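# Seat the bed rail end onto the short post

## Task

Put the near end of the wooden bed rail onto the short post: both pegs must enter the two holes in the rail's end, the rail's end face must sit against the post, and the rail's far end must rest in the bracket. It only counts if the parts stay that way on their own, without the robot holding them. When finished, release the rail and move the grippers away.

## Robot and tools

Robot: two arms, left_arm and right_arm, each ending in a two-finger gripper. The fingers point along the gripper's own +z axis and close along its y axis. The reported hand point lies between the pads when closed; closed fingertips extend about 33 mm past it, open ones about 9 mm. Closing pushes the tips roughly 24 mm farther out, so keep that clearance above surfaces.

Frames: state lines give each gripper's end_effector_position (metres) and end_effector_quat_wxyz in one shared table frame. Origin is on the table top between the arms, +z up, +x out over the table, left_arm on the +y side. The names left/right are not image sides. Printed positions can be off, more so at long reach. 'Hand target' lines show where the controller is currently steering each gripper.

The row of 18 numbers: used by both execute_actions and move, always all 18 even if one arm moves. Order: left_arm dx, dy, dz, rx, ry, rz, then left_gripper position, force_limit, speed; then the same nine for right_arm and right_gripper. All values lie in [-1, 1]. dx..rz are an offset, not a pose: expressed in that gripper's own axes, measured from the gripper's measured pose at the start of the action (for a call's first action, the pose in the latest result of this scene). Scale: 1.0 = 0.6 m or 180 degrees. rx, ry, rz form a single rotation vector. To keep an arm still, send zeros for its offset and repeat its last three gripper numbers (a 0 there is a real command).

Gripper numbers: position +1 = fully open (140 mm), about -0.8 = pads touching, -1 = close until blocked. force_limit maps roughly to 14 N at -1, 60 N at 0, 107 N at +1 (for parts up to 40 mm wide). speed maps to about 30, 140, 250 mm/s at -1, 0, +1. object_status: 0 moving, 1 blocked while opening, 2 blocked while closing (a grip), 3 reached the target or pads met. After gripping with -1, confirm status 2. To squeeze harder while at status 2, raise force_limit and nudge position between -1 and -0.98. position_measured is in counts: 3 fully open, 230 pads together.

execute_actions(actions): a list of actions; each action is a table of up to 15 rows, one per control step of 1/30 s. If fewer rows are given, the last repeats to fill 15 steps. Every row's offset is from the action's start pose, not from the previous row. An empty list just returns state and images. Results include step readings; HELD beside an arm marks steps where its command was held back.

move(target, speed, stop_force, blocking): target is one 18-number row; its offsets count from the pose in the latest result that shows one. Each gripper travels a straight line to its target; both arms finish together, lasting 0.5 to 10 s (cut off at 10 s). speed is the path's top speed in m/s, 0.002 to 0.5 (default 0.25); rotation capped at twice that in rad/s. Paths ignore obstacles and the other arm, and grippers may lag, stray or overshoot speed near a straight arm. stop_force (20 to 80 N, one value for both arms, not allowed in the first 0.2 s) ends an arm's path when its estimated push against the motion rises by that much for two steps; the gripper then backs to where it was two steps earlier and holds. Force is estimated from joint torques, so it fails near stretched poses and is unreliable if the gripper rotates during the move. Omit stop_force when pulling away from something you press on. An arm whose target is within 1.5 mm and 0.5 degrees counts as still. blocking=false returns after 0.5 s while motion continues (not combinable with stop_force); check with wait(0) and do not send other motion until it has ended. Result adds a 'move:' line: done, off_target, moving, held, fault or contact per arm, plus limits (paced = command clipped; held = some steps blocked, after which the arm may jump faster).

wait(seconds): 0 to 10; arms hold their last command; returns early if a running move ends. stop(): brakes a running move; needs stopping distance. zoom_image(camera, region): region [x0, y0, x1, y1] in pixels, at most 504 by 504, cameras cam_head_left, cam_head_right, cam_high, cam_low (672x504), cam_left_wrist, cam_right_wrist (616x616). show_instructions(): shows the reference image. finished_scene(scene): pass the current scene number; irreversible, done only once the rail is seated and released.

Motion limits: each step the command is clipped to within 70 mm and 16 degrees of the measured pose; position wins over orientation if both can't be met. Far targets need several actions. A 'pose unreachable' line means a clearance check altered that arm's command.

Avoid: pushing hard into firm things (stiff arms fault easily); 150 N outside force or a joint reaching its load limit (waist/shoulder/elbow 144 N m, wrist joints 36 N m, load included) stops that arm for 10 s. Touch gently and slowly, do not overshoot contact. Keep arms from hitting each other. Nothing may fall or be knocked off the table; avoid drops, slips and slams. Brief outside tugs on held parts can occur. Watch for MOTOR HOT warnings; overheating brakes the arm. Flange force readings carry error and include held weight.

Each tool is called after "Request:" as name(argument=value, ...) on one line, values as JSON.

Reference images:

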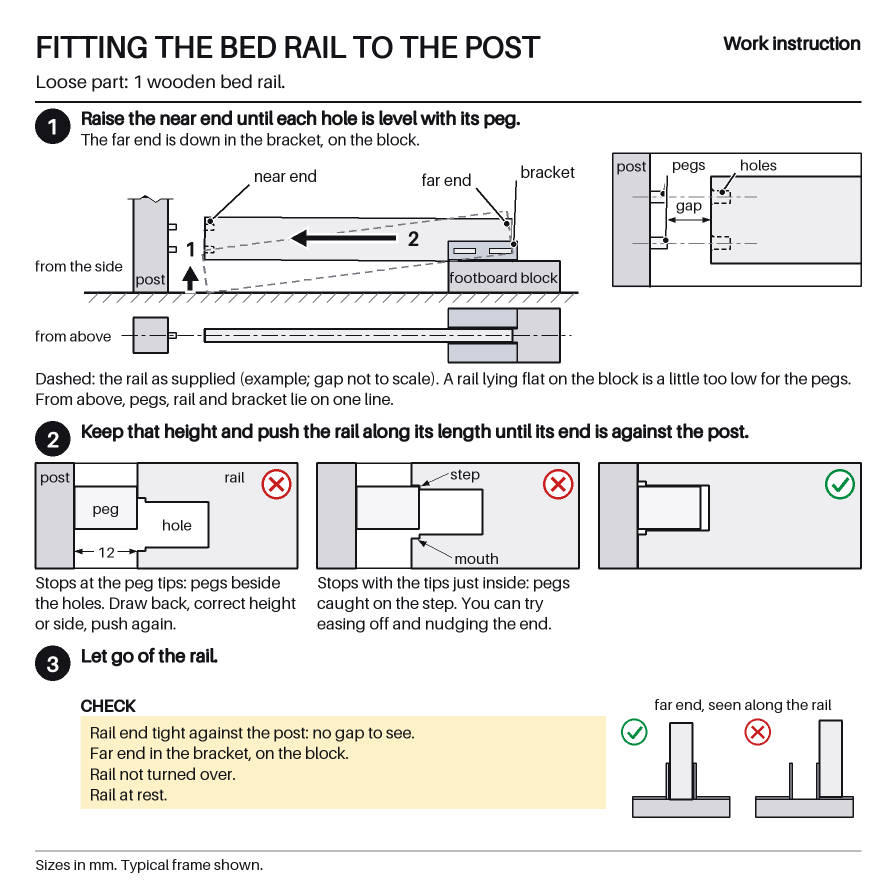

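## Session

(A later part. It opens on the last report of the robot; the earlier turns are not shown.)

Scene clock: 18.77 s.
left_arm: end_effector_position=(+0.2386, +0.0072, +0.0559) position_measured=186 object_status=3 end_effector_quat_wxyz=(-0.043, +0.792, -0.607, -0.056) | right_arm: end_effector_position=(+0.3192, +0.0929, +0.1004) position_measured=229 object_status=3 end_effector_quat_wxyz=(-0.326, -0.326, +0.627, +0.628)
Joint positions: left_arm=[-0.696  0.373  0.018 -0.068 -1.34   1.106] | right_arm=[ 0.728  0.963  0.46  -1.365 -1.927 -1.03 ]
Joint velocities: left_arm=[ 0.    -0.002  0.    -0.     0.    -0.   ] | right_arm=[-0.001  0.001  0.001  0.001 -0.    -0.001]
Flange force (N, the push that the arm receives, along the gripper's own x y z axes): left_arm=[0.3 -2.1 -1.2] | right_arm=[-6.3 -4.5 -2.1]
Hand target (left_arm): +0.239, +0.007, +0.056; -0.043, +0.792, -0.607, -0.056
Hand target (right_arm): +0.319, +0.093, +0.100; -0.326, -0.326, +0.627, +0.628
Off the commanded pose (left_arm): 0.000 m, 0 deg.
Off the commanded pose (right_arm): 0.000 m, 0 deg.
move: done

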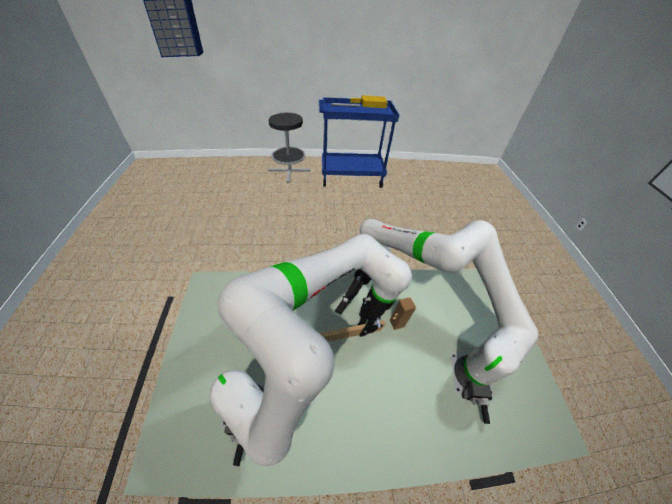

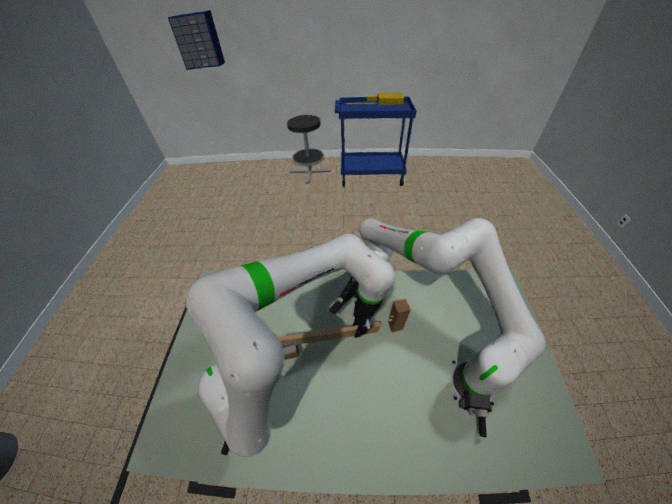

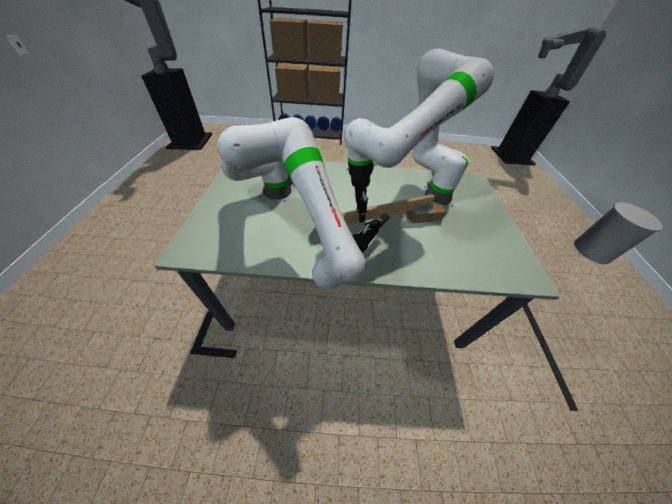

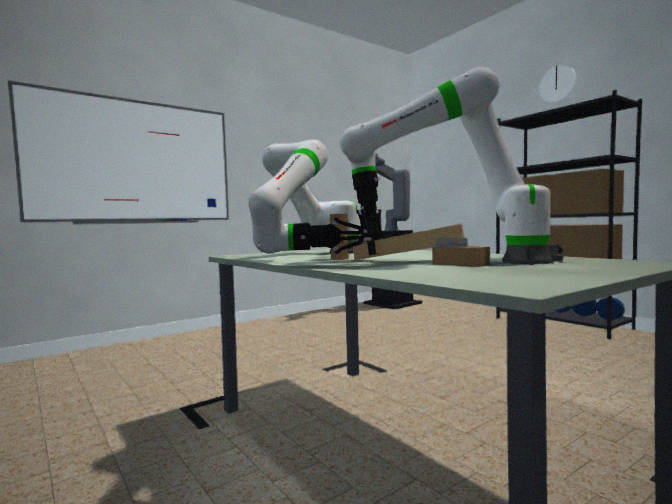

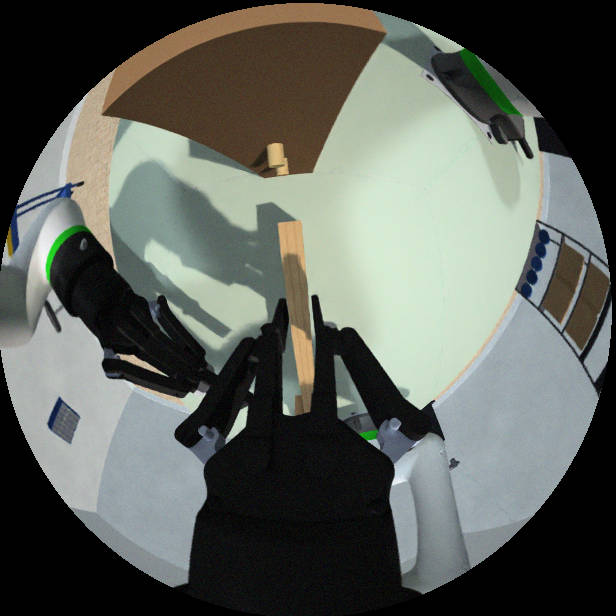

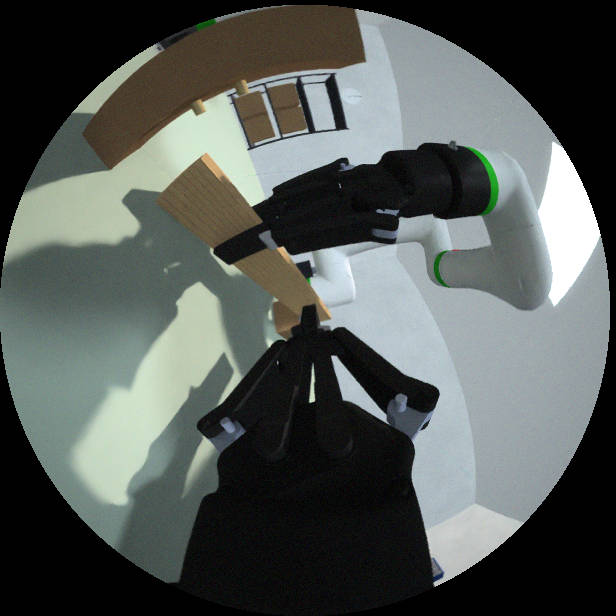

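Request:
move(target=[0, 0, 0, 0, 0, 0, -1, 0.5, -0.8, 0, 0, 0, 0, 0, 0, -0.8, 0, 0], speed=0.1)

Request:
zoom_image(camera="cam_left_wrist", region=[240, 200, 360, 420])

Scene clock: 19.80 s.
left_arm: end_effector_position=(+0.2386, +0.0072, +0.0559) position_measured=207 object_status=2 end_effector_quat_wxyz=(-0.043, +0.792, -0.607, -0.056) | right_arm: end_effector_position=(+0.3192, +0.0929, +0.1004) position_measured=229 object_status=3 end_effector_quat_wxyz=(-0.326, -0.326, +0.627, +0.628)
Joint positions: left_arm=[-0.696  0.373  0.018 -0.068 -1.34   1.106] | right_arm=[ 0.728  0.963  0.46  -1.365 -1.927 -1.03 ]
Joint velocities: left_arm=[ 0.    -0.    -0.     0.001  0.001 -0.   ] | right_arm=[-0.    -0.     0.001  0.002  0.     0.   ]
Flange force (N, the push that the arm receives, along the gripper's own x y z axes): left_arm=[-2.0 -1.0 -9.5] | right_arm=[-13.6 -6.4 -6.1]
Hand target (left_arm): +0.239, +0.007, +0.056; -0.043, +0.792, -0.607, -0.056
Hand target (right_arm): +0.319, +0.093, +0.100; -0.326, -0.326, +0.627, +0.628
Off the commanded pose (left_arm): 0.000 m, 0 deg.
Off the commanded pose (right_arm): 0.000 m, 0 deg.
move: done

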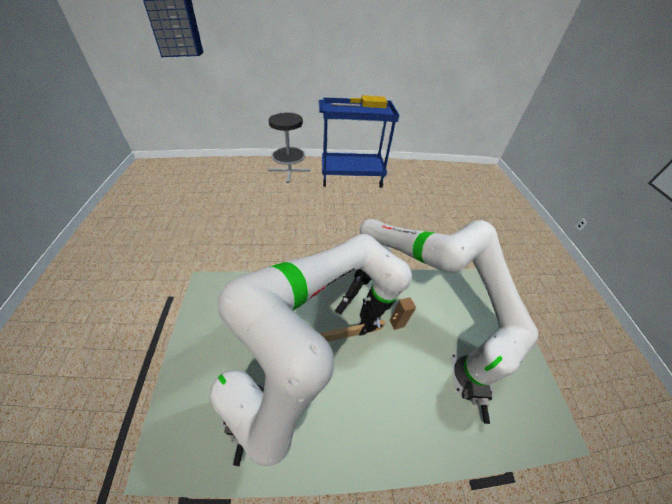

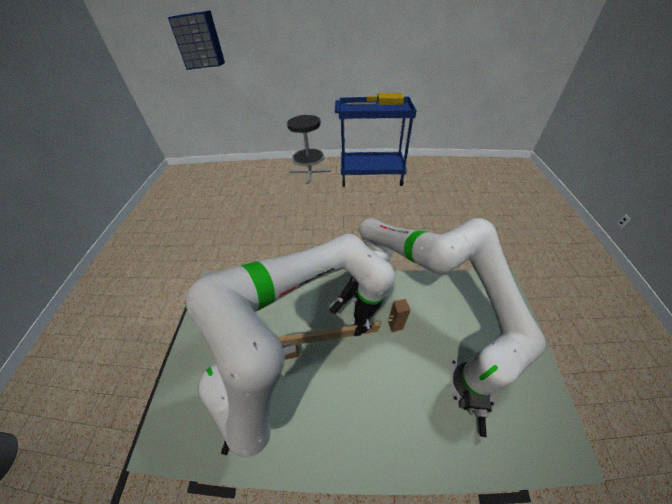

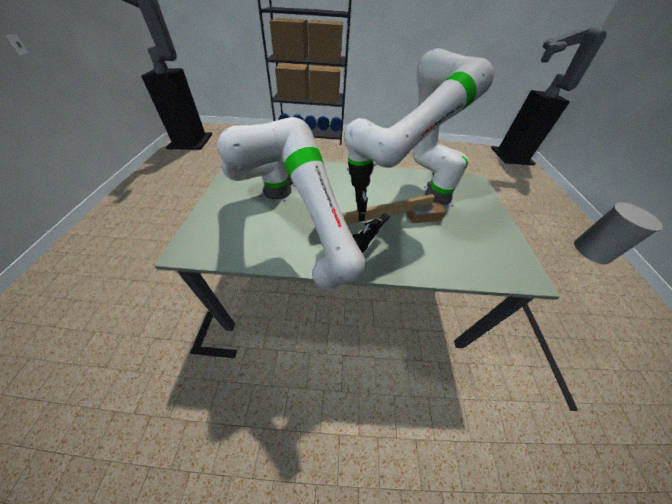

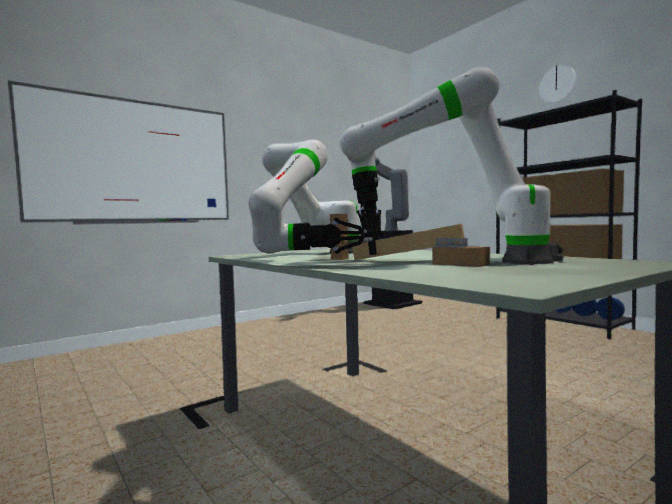

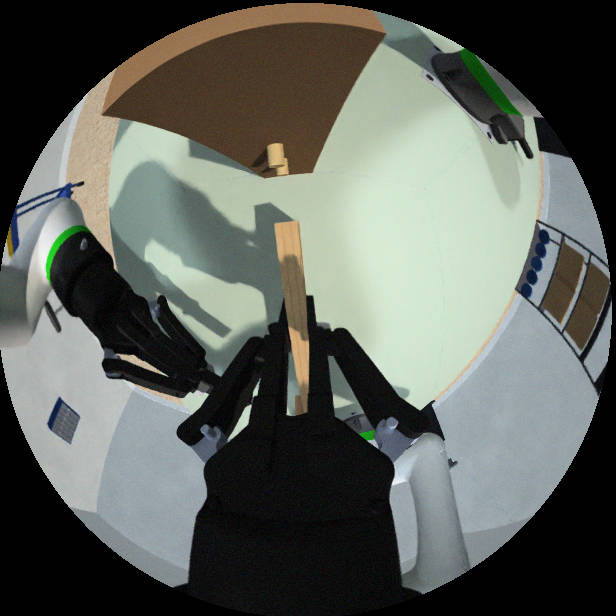

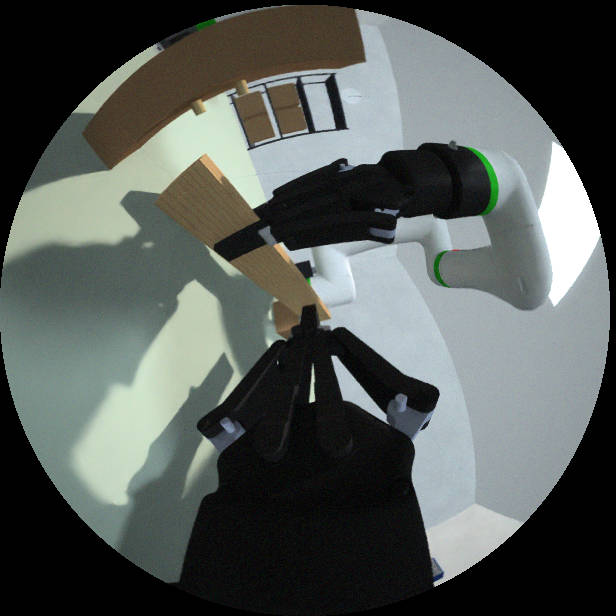

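Region (240, 200, 360, 420) of cam_left_wrist's 616x616 image, scaled by 2.291, with more detail than that image has; it fills the left 275 columns of this view, and the rest is white.

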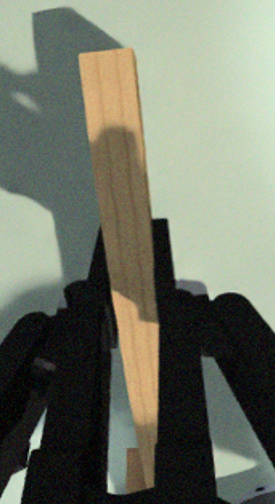

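Request:
move(target=[0.0148, 0, -0.0745, 0, 0.0472, 0, -1, 0.5, -0.8, 0, 0, 0, 0, 0, 0, -0.8, 0, 0], speed=0.08)

Request:
zoom_image(camera="cam_right_wrist", region=[150, 50, 320, 220])

Request:
zoom_image(camera="cam_low", region=[340, 200, 510, 280])

Scene clock: 23.00 s.
left_arm: end_effector_position=(+0.2425, -0.0074, +0.0988) position_measured=207 object_status=2 end_effector_quat_wxyz=(+0.002, +0.794, -0.608, +0.003) | right_arm: end_effector_position=(+0.3192, +0.0929, +0.1004) position_measured=229 object_status=3 end_effector_quat_wxyz=(-0.326, -0.326, +0.627, +0.628)
Joint positions: left_arm=[-0.662  0.25  -0.051  0.003 -1.263  1.051] | right_arm=[ 0.728  0.963  0.46  -1.365 -1.927 -1.03 ]
Joint velocities: left_arm=[ 0.    -0.002 -0.001 -0.     0.001 -0.001] | right_arm=[ 0.    -0.     0.001  0.001  0.     0.   ]
Flange force (N, the push that the arm receives, along the gripper's own x y z axes): left_arm=[-5.2 -4.3 1.6] | right_arm=[-9.1 -4.4 -5.7]
Hand target (left_arm): +0.242, -0.007, +0.099; +0.002, +0.794, -0.608, +0.003
Hand target (right_arm): +0.319, +0.093, +0.100; -0.326, -0.326, +0.627, +0.628
Off the commanded pose (left_arm): 0.000 m, 0 deg.
Off the commanded pose (right_arm): 0.000 m, 0 deg.
move: done

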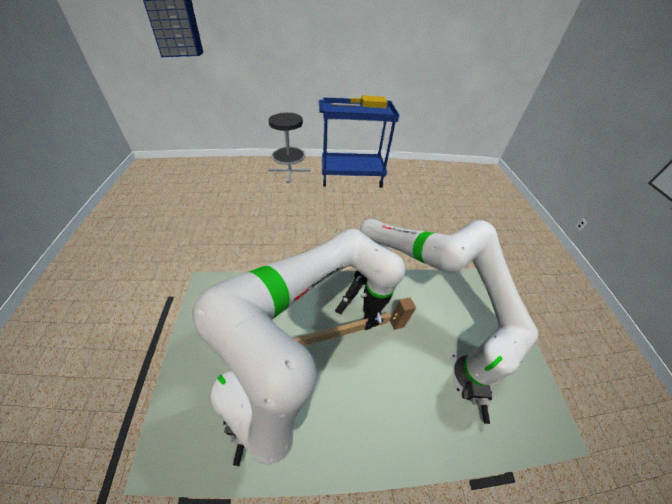

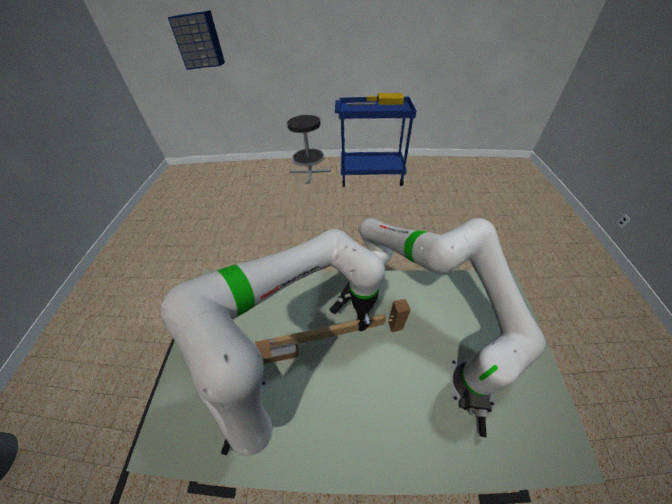

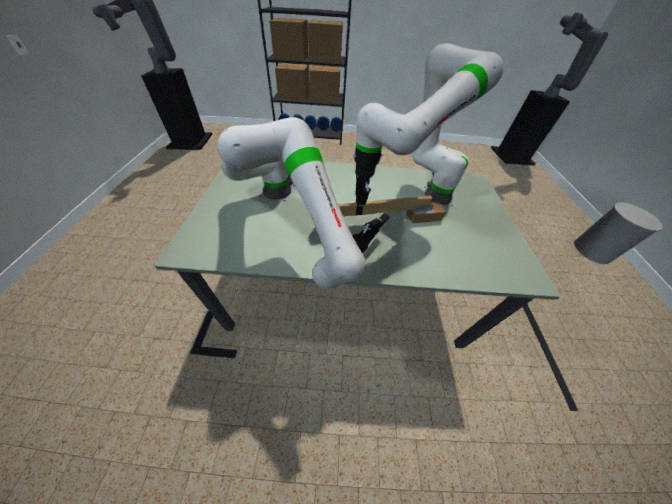

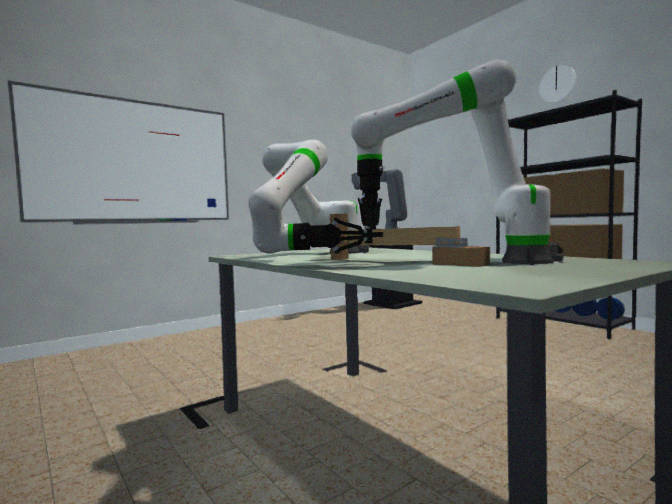

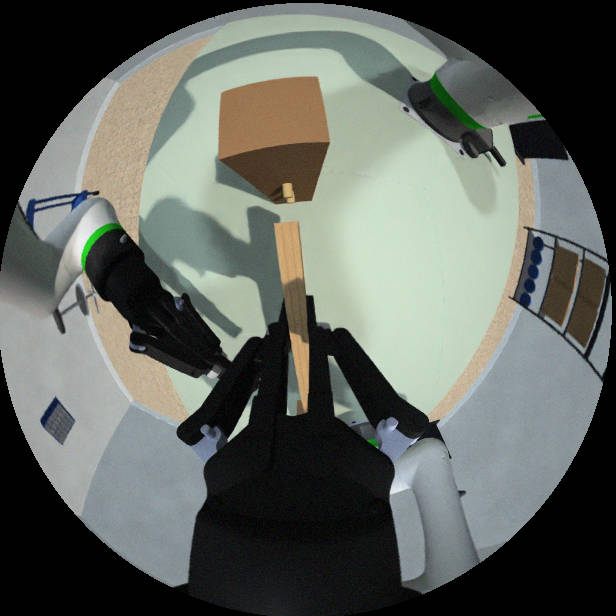

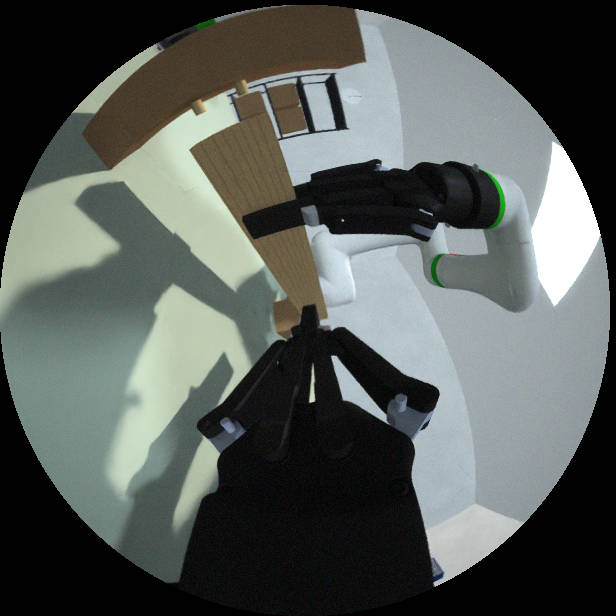

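Region (150, 50, 320, 220) of cam_right_wrist's 616x616 image, scaled by 2.965, with more detail than that image has.

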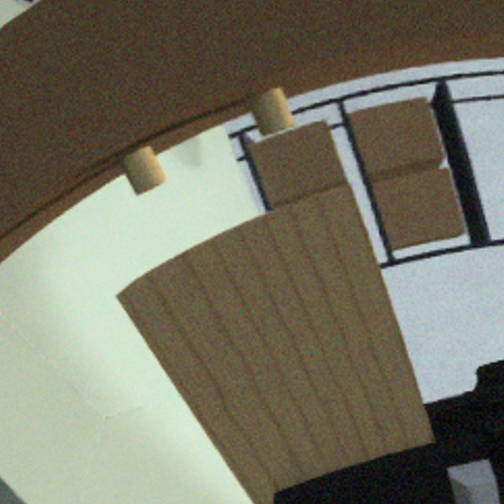

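Region (340, 200, 510, 280) of cam_low's 672x504 image, scaled by 2.965, with more detail than that image has; it fills the top 237 rows of this view, and the rest is white.

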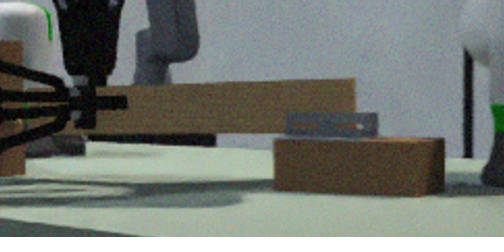

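Request:
zoom_image(camera="cam_right_wrist", region=[180, 70, 280, 170])

Request:
zoom_image(camera="cam_left_wrist", region=[240, 160, 340, 300])

Region (180, 70, 280, 170) of cam_right_wrist's 616x616 image, scaled by 5.040, with more detail than that image has.

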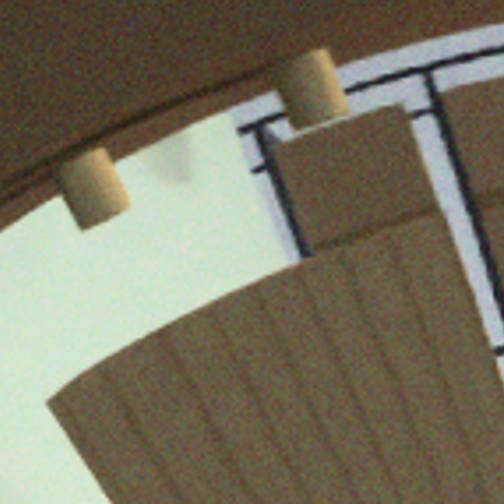

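Region (240, 160, 340, 300) of cam_left_wrist's 616x616 image, scaled by 3.600, with more detail than that image has; it fills the left 360 columns of this view, and the rest is white.

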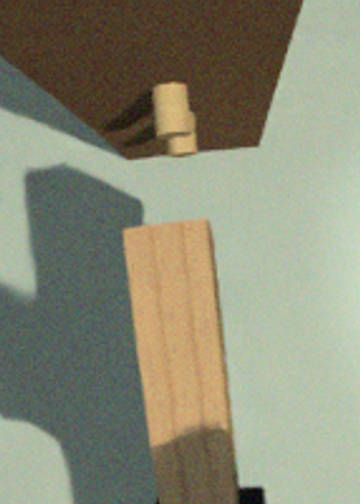

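Request:
zoom_image(camera="cam_head_right", region=[250, 320, 320, 375])

Request:
zoom_image(camera="cam_high", region=[395, 180, 465, 235])

Request:
zoom_image(camera="cam_low", region=[420, 210, 500, 275])

Region (250, 320, 320, 375) of cam_head_right's 672x504 image, scaled by 7.200, with more detail than that image has; it fills the top 396 rows of this view, and the rest is white.

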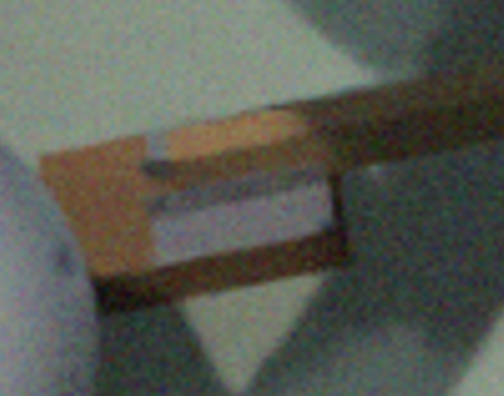

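Region (395, 180, 465, 235) of cam_high's 672x504 image, scaled by 7.200, with more detail than that image has; it fills the top 396 rows of this view, and the rest is white.

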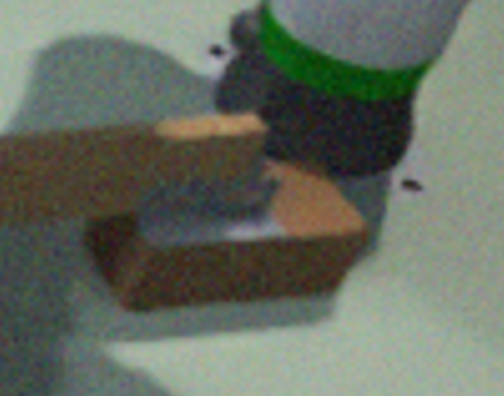

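Region (420, 210, 500, 275) of cam_low's 672x504 image, scaled by 6.300, with more detail than that image has; it fills the top 410 rows of this view, and the rest is white.

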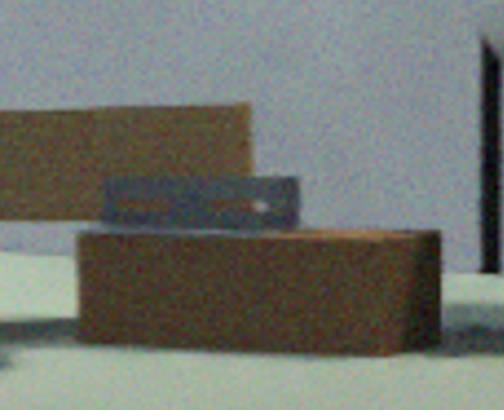

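Request:
move(target=[0, 0.0034, 0.0023, 0, 0.0022, 0.0024, -1, 0.5, -0.8, 0.0693, -0.0333, -0.018, 0, 0, 0, -0.8, 0, 0], speed=0.1)

Request:
zoom_image(camera="cam_right_wrist", region=[170, 70, 340, 240])

Request:
zoom_image(camera="cam_left_wrist", region=[240, 160, 340, 300])

Scene clock: 25.43 s.
left_arm: end_effector_position=(+0.2405, -0.0080, +0.0974) position_measured=207 object_status=2 end_effector_quat_wxyz=(+0.004, +0.791, -0.611, +0.006) | right_arm: end_effector_position=(+0.3040, +0.0526, +0.0805) position_measured=229 object_status=3 end_effector_quat_wxyz=(-0.326, -0.326, +0.627, +0.628)
Joint positions: left_arm=[-0.663  0.244 -0.063  0.007 -1.251  1.043] | right_arm=[ 0.696  0.947  0.355 -1.314 -1.933 -0.931]
Joint velocities: left_arm=[-0.    -0.    -0.     0.001  0.002  0.   ] | right_arm=[-0.001  0.    -0.001  0.001 -0.     0.002]
Flange force (N, the push that the arm receives, along the gripper's own x y z axes): left_arm=[-2.5 -4.2 0.0] | right_arm=[-10.4 -4.3 -4.2]
Hand target (left_arm): +0.240, -0.008, +0.097; +0.004, +0.791, -0.611, +0.006
Hand target (right_arm): +0.304, +0.053, +0.080; -0.326, -0.326, +0.627, +0.628
Off the commanded pose (left_arm): 0.000 m, 0 deg.
Off the commanded pose (right_arm): 0.000 m, 0 deg.
move: done

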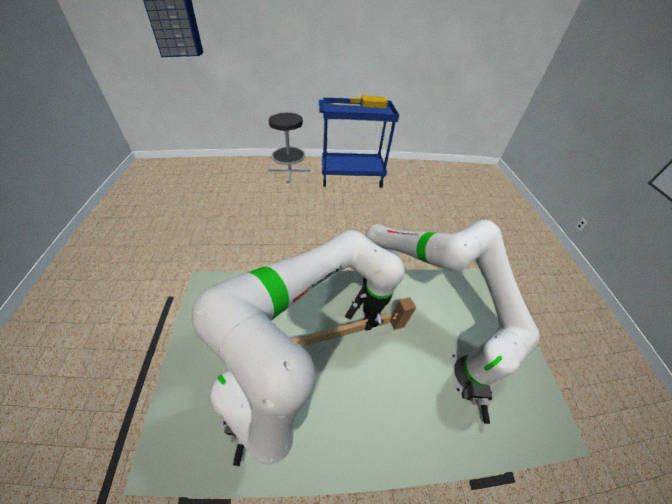

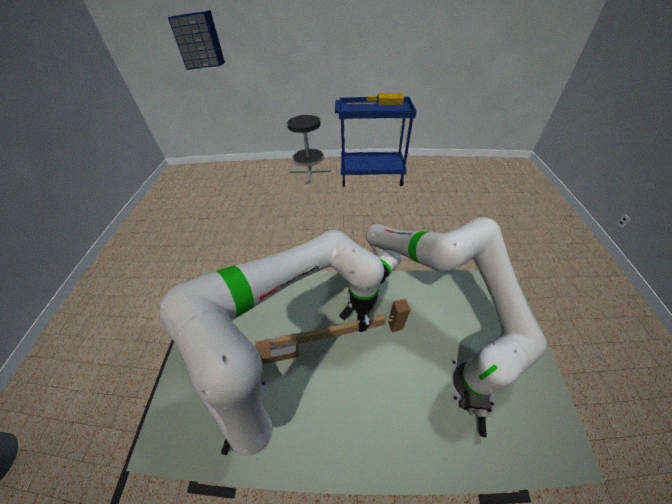

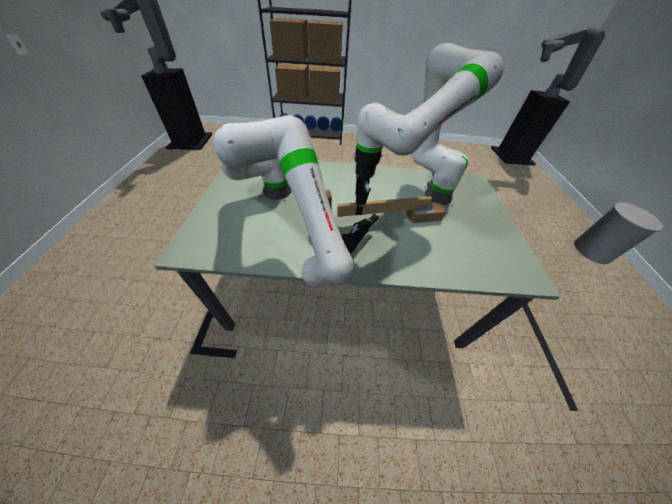

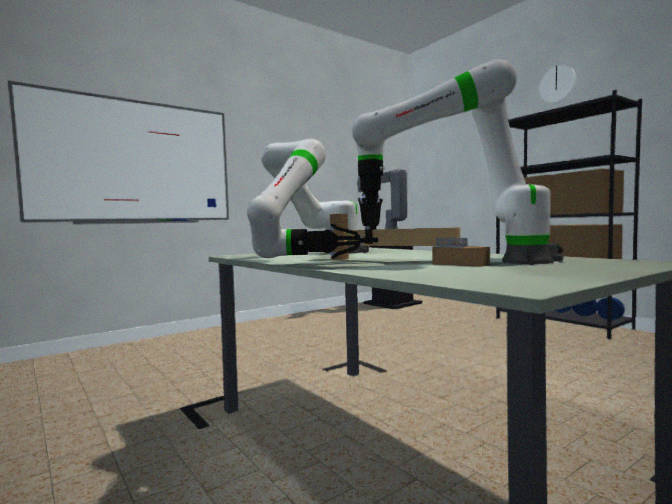

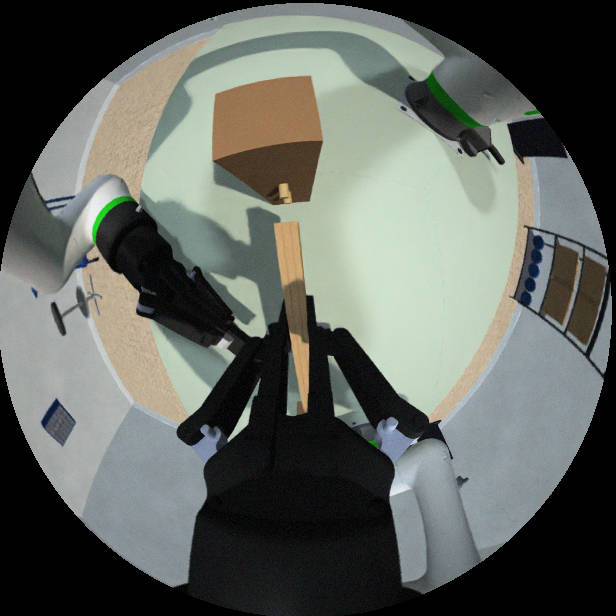

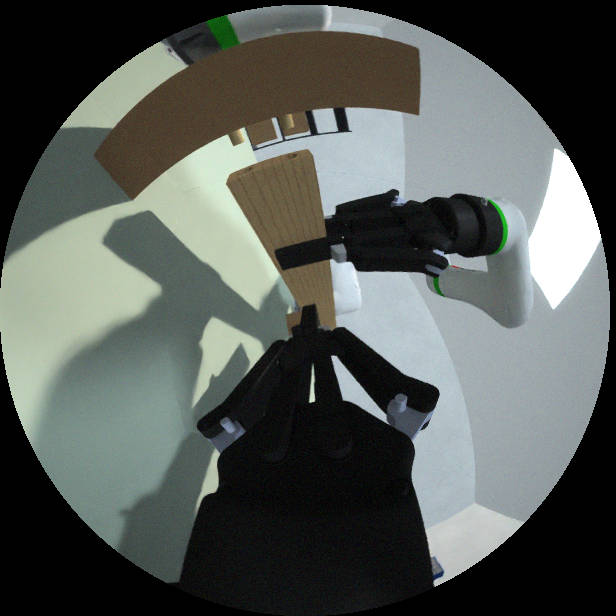

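Region (170, 70, 340, 240) of cam_right_wrist's 616x616 image, scaled by 2.965, with more detail than that image has.

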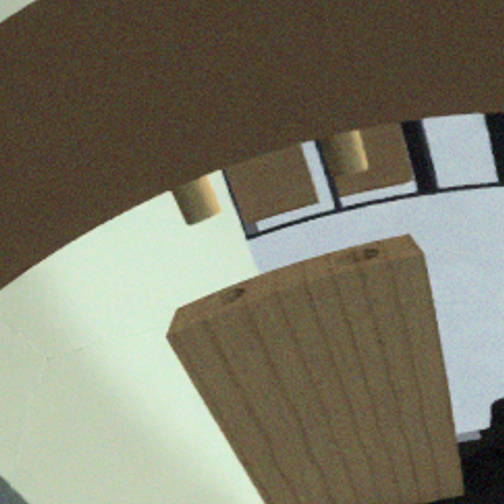

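Region (240, 160, 340, 300) of cam_left_wrist's 616x616 image, scaled by 3.600, with more detail than that image has; it fills the left 360 columns of this view, and the rest is white.

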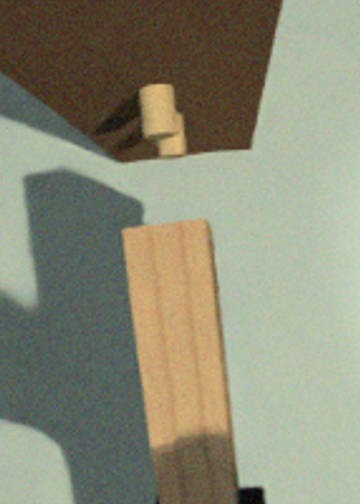

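Request:
zoom_image(camera="cam_right_wrist", region=[218, 100, 322, 204])

Region (218, 100, 322, 204) of cam_right_wrist's 616x616 image, scaled by 4.846, with more detail than that image has.

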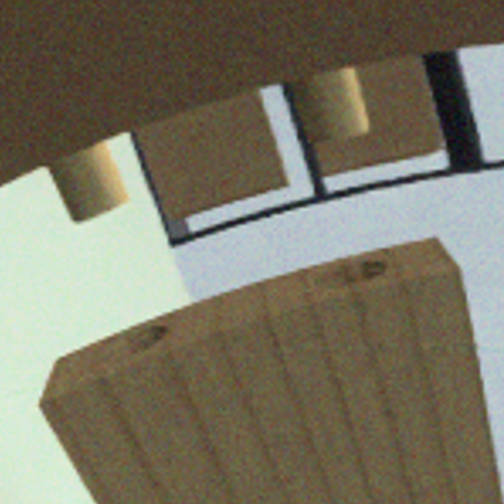

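Request:
move(target=[0.0217, 0, -0.002, 0, 0.0011, 0, -1, 0.5, -0.8, 0, 0, 0, 0, 0, 0, -0.8, 0, 0], speed=0.04)

Request:
zoom_image(camera="cam_right_wrist", region=[210, 95, 320, 205])

Request:
zoom_image(camera="cam_left_wrist", region=[250, 180, 330, 270])

Request:
zoom_image(camera="cam_low", region=[420, 210, 500, 275])

Scene clock: 27.73 s.
left_arm: end_effector_position=(+0.2438, -0.0205, +0.0988) position_measured=207 object_status=2 end_effector_quat_wxyz=(+0.005, +0.791, -0.611, +0.007) | right_arm: end_effector_position=(+0.3040, +0.0527, +0.0805) position_measured=229 object_status=3 end_effector_quat_wxyz=(-0.326, -0.326, +0.627, +0.628)
Joint positions: left_arm=[-0.674  0.27  -0.027  0.008 -1.258  1.054] | right_arm=[ 0.696  0.947  0.355 -1.314 -1.933 -0.931]
Joint velocities: left_arm=[-0.     0.001  0.001 -0.001 -0.001  0.   ] | right_arm=[ 0.    -0.    -0.001 -0.001 -0.    -0.001]
Flange force (N, the push that the arm receives, along the gripper's own x y z axes): left_arm=[-0.9 -4.4 1.5] | right_arm=[-11.6 -5.9 -3.8]
Hand target (left_arm): +0.244, -0.021, +0.099; +0.005, +0.791, -0.611, +0.007
Hand target (right_arm): +0.304, +0.053, +0.081; -0.326, -0.326, +0.627, +0.628
Off the commanded pose (left_arm): 0.000 m, 0 deg.
Off the commanded pose (right_arm): 0.000 m, 0 deg.
move: done

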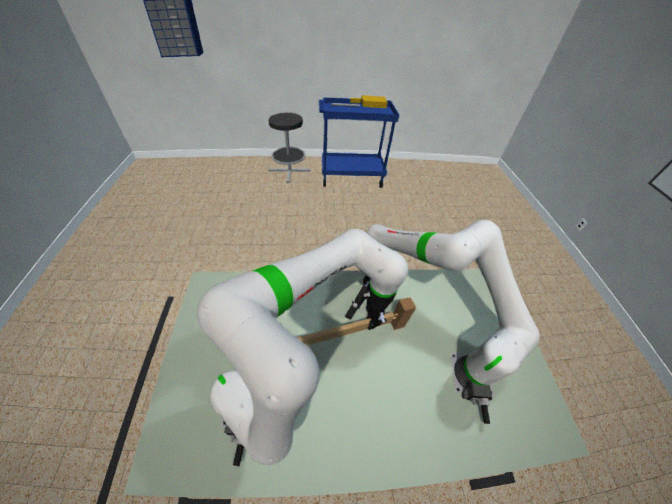

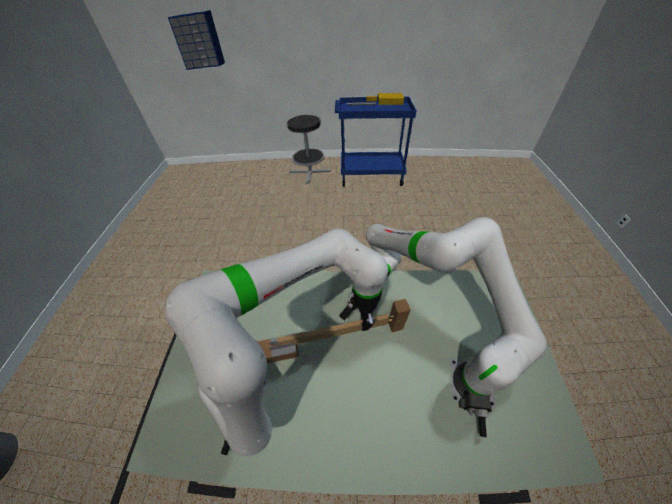

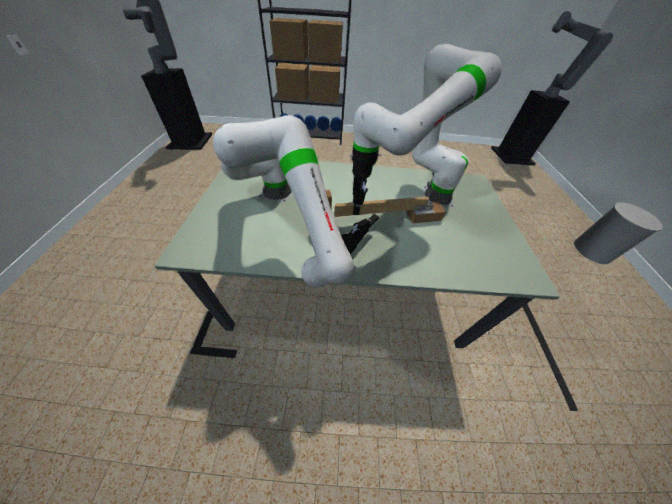

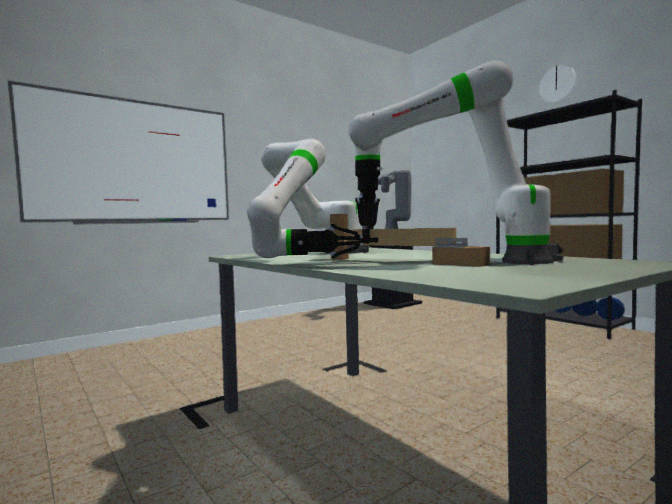

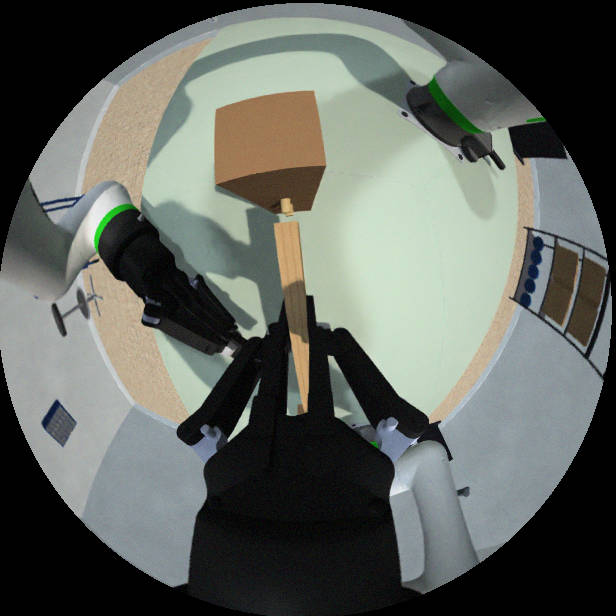

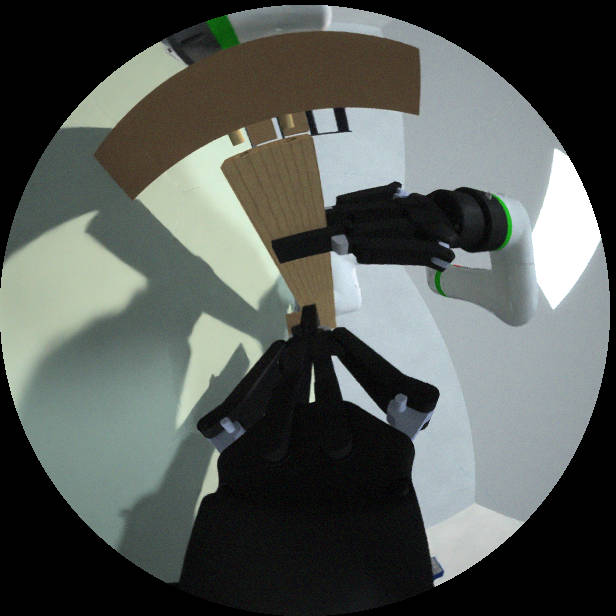

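Region (210, 95, 320, 205) of cam_right_wrist's 616x616 image, scaled by 4.582, with more detail than that image has.

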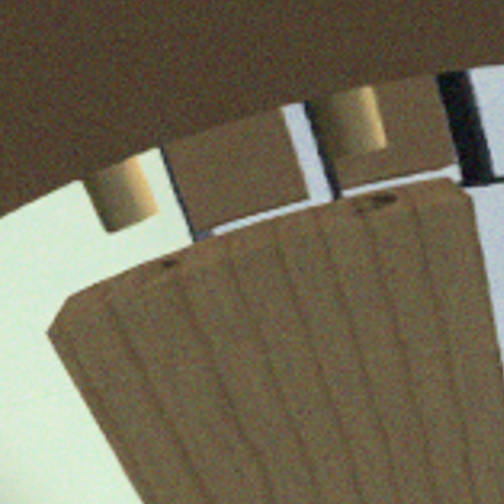

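Region (250, 180, 330, 270) of cam_left_wrist's 616x616 image, scaled by 5.600, with more detail than that image has.

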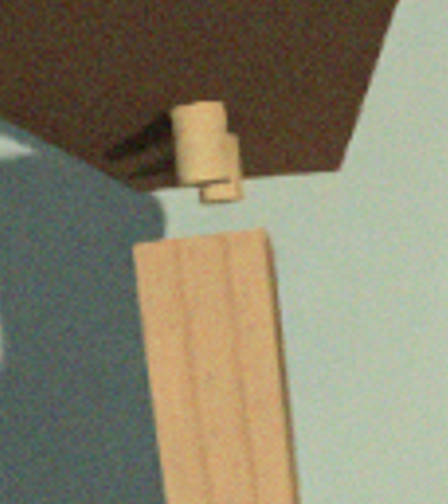

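Region (420, 210, 500, 275) of cam_low's 672x504 image, scaled by 6.300, with more detail than that image has; it fills the top 410 rows of this view, and the rest is white.

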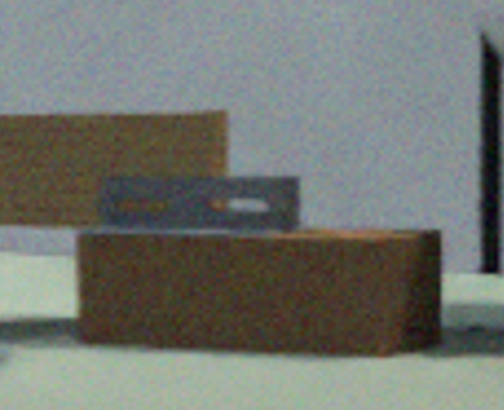

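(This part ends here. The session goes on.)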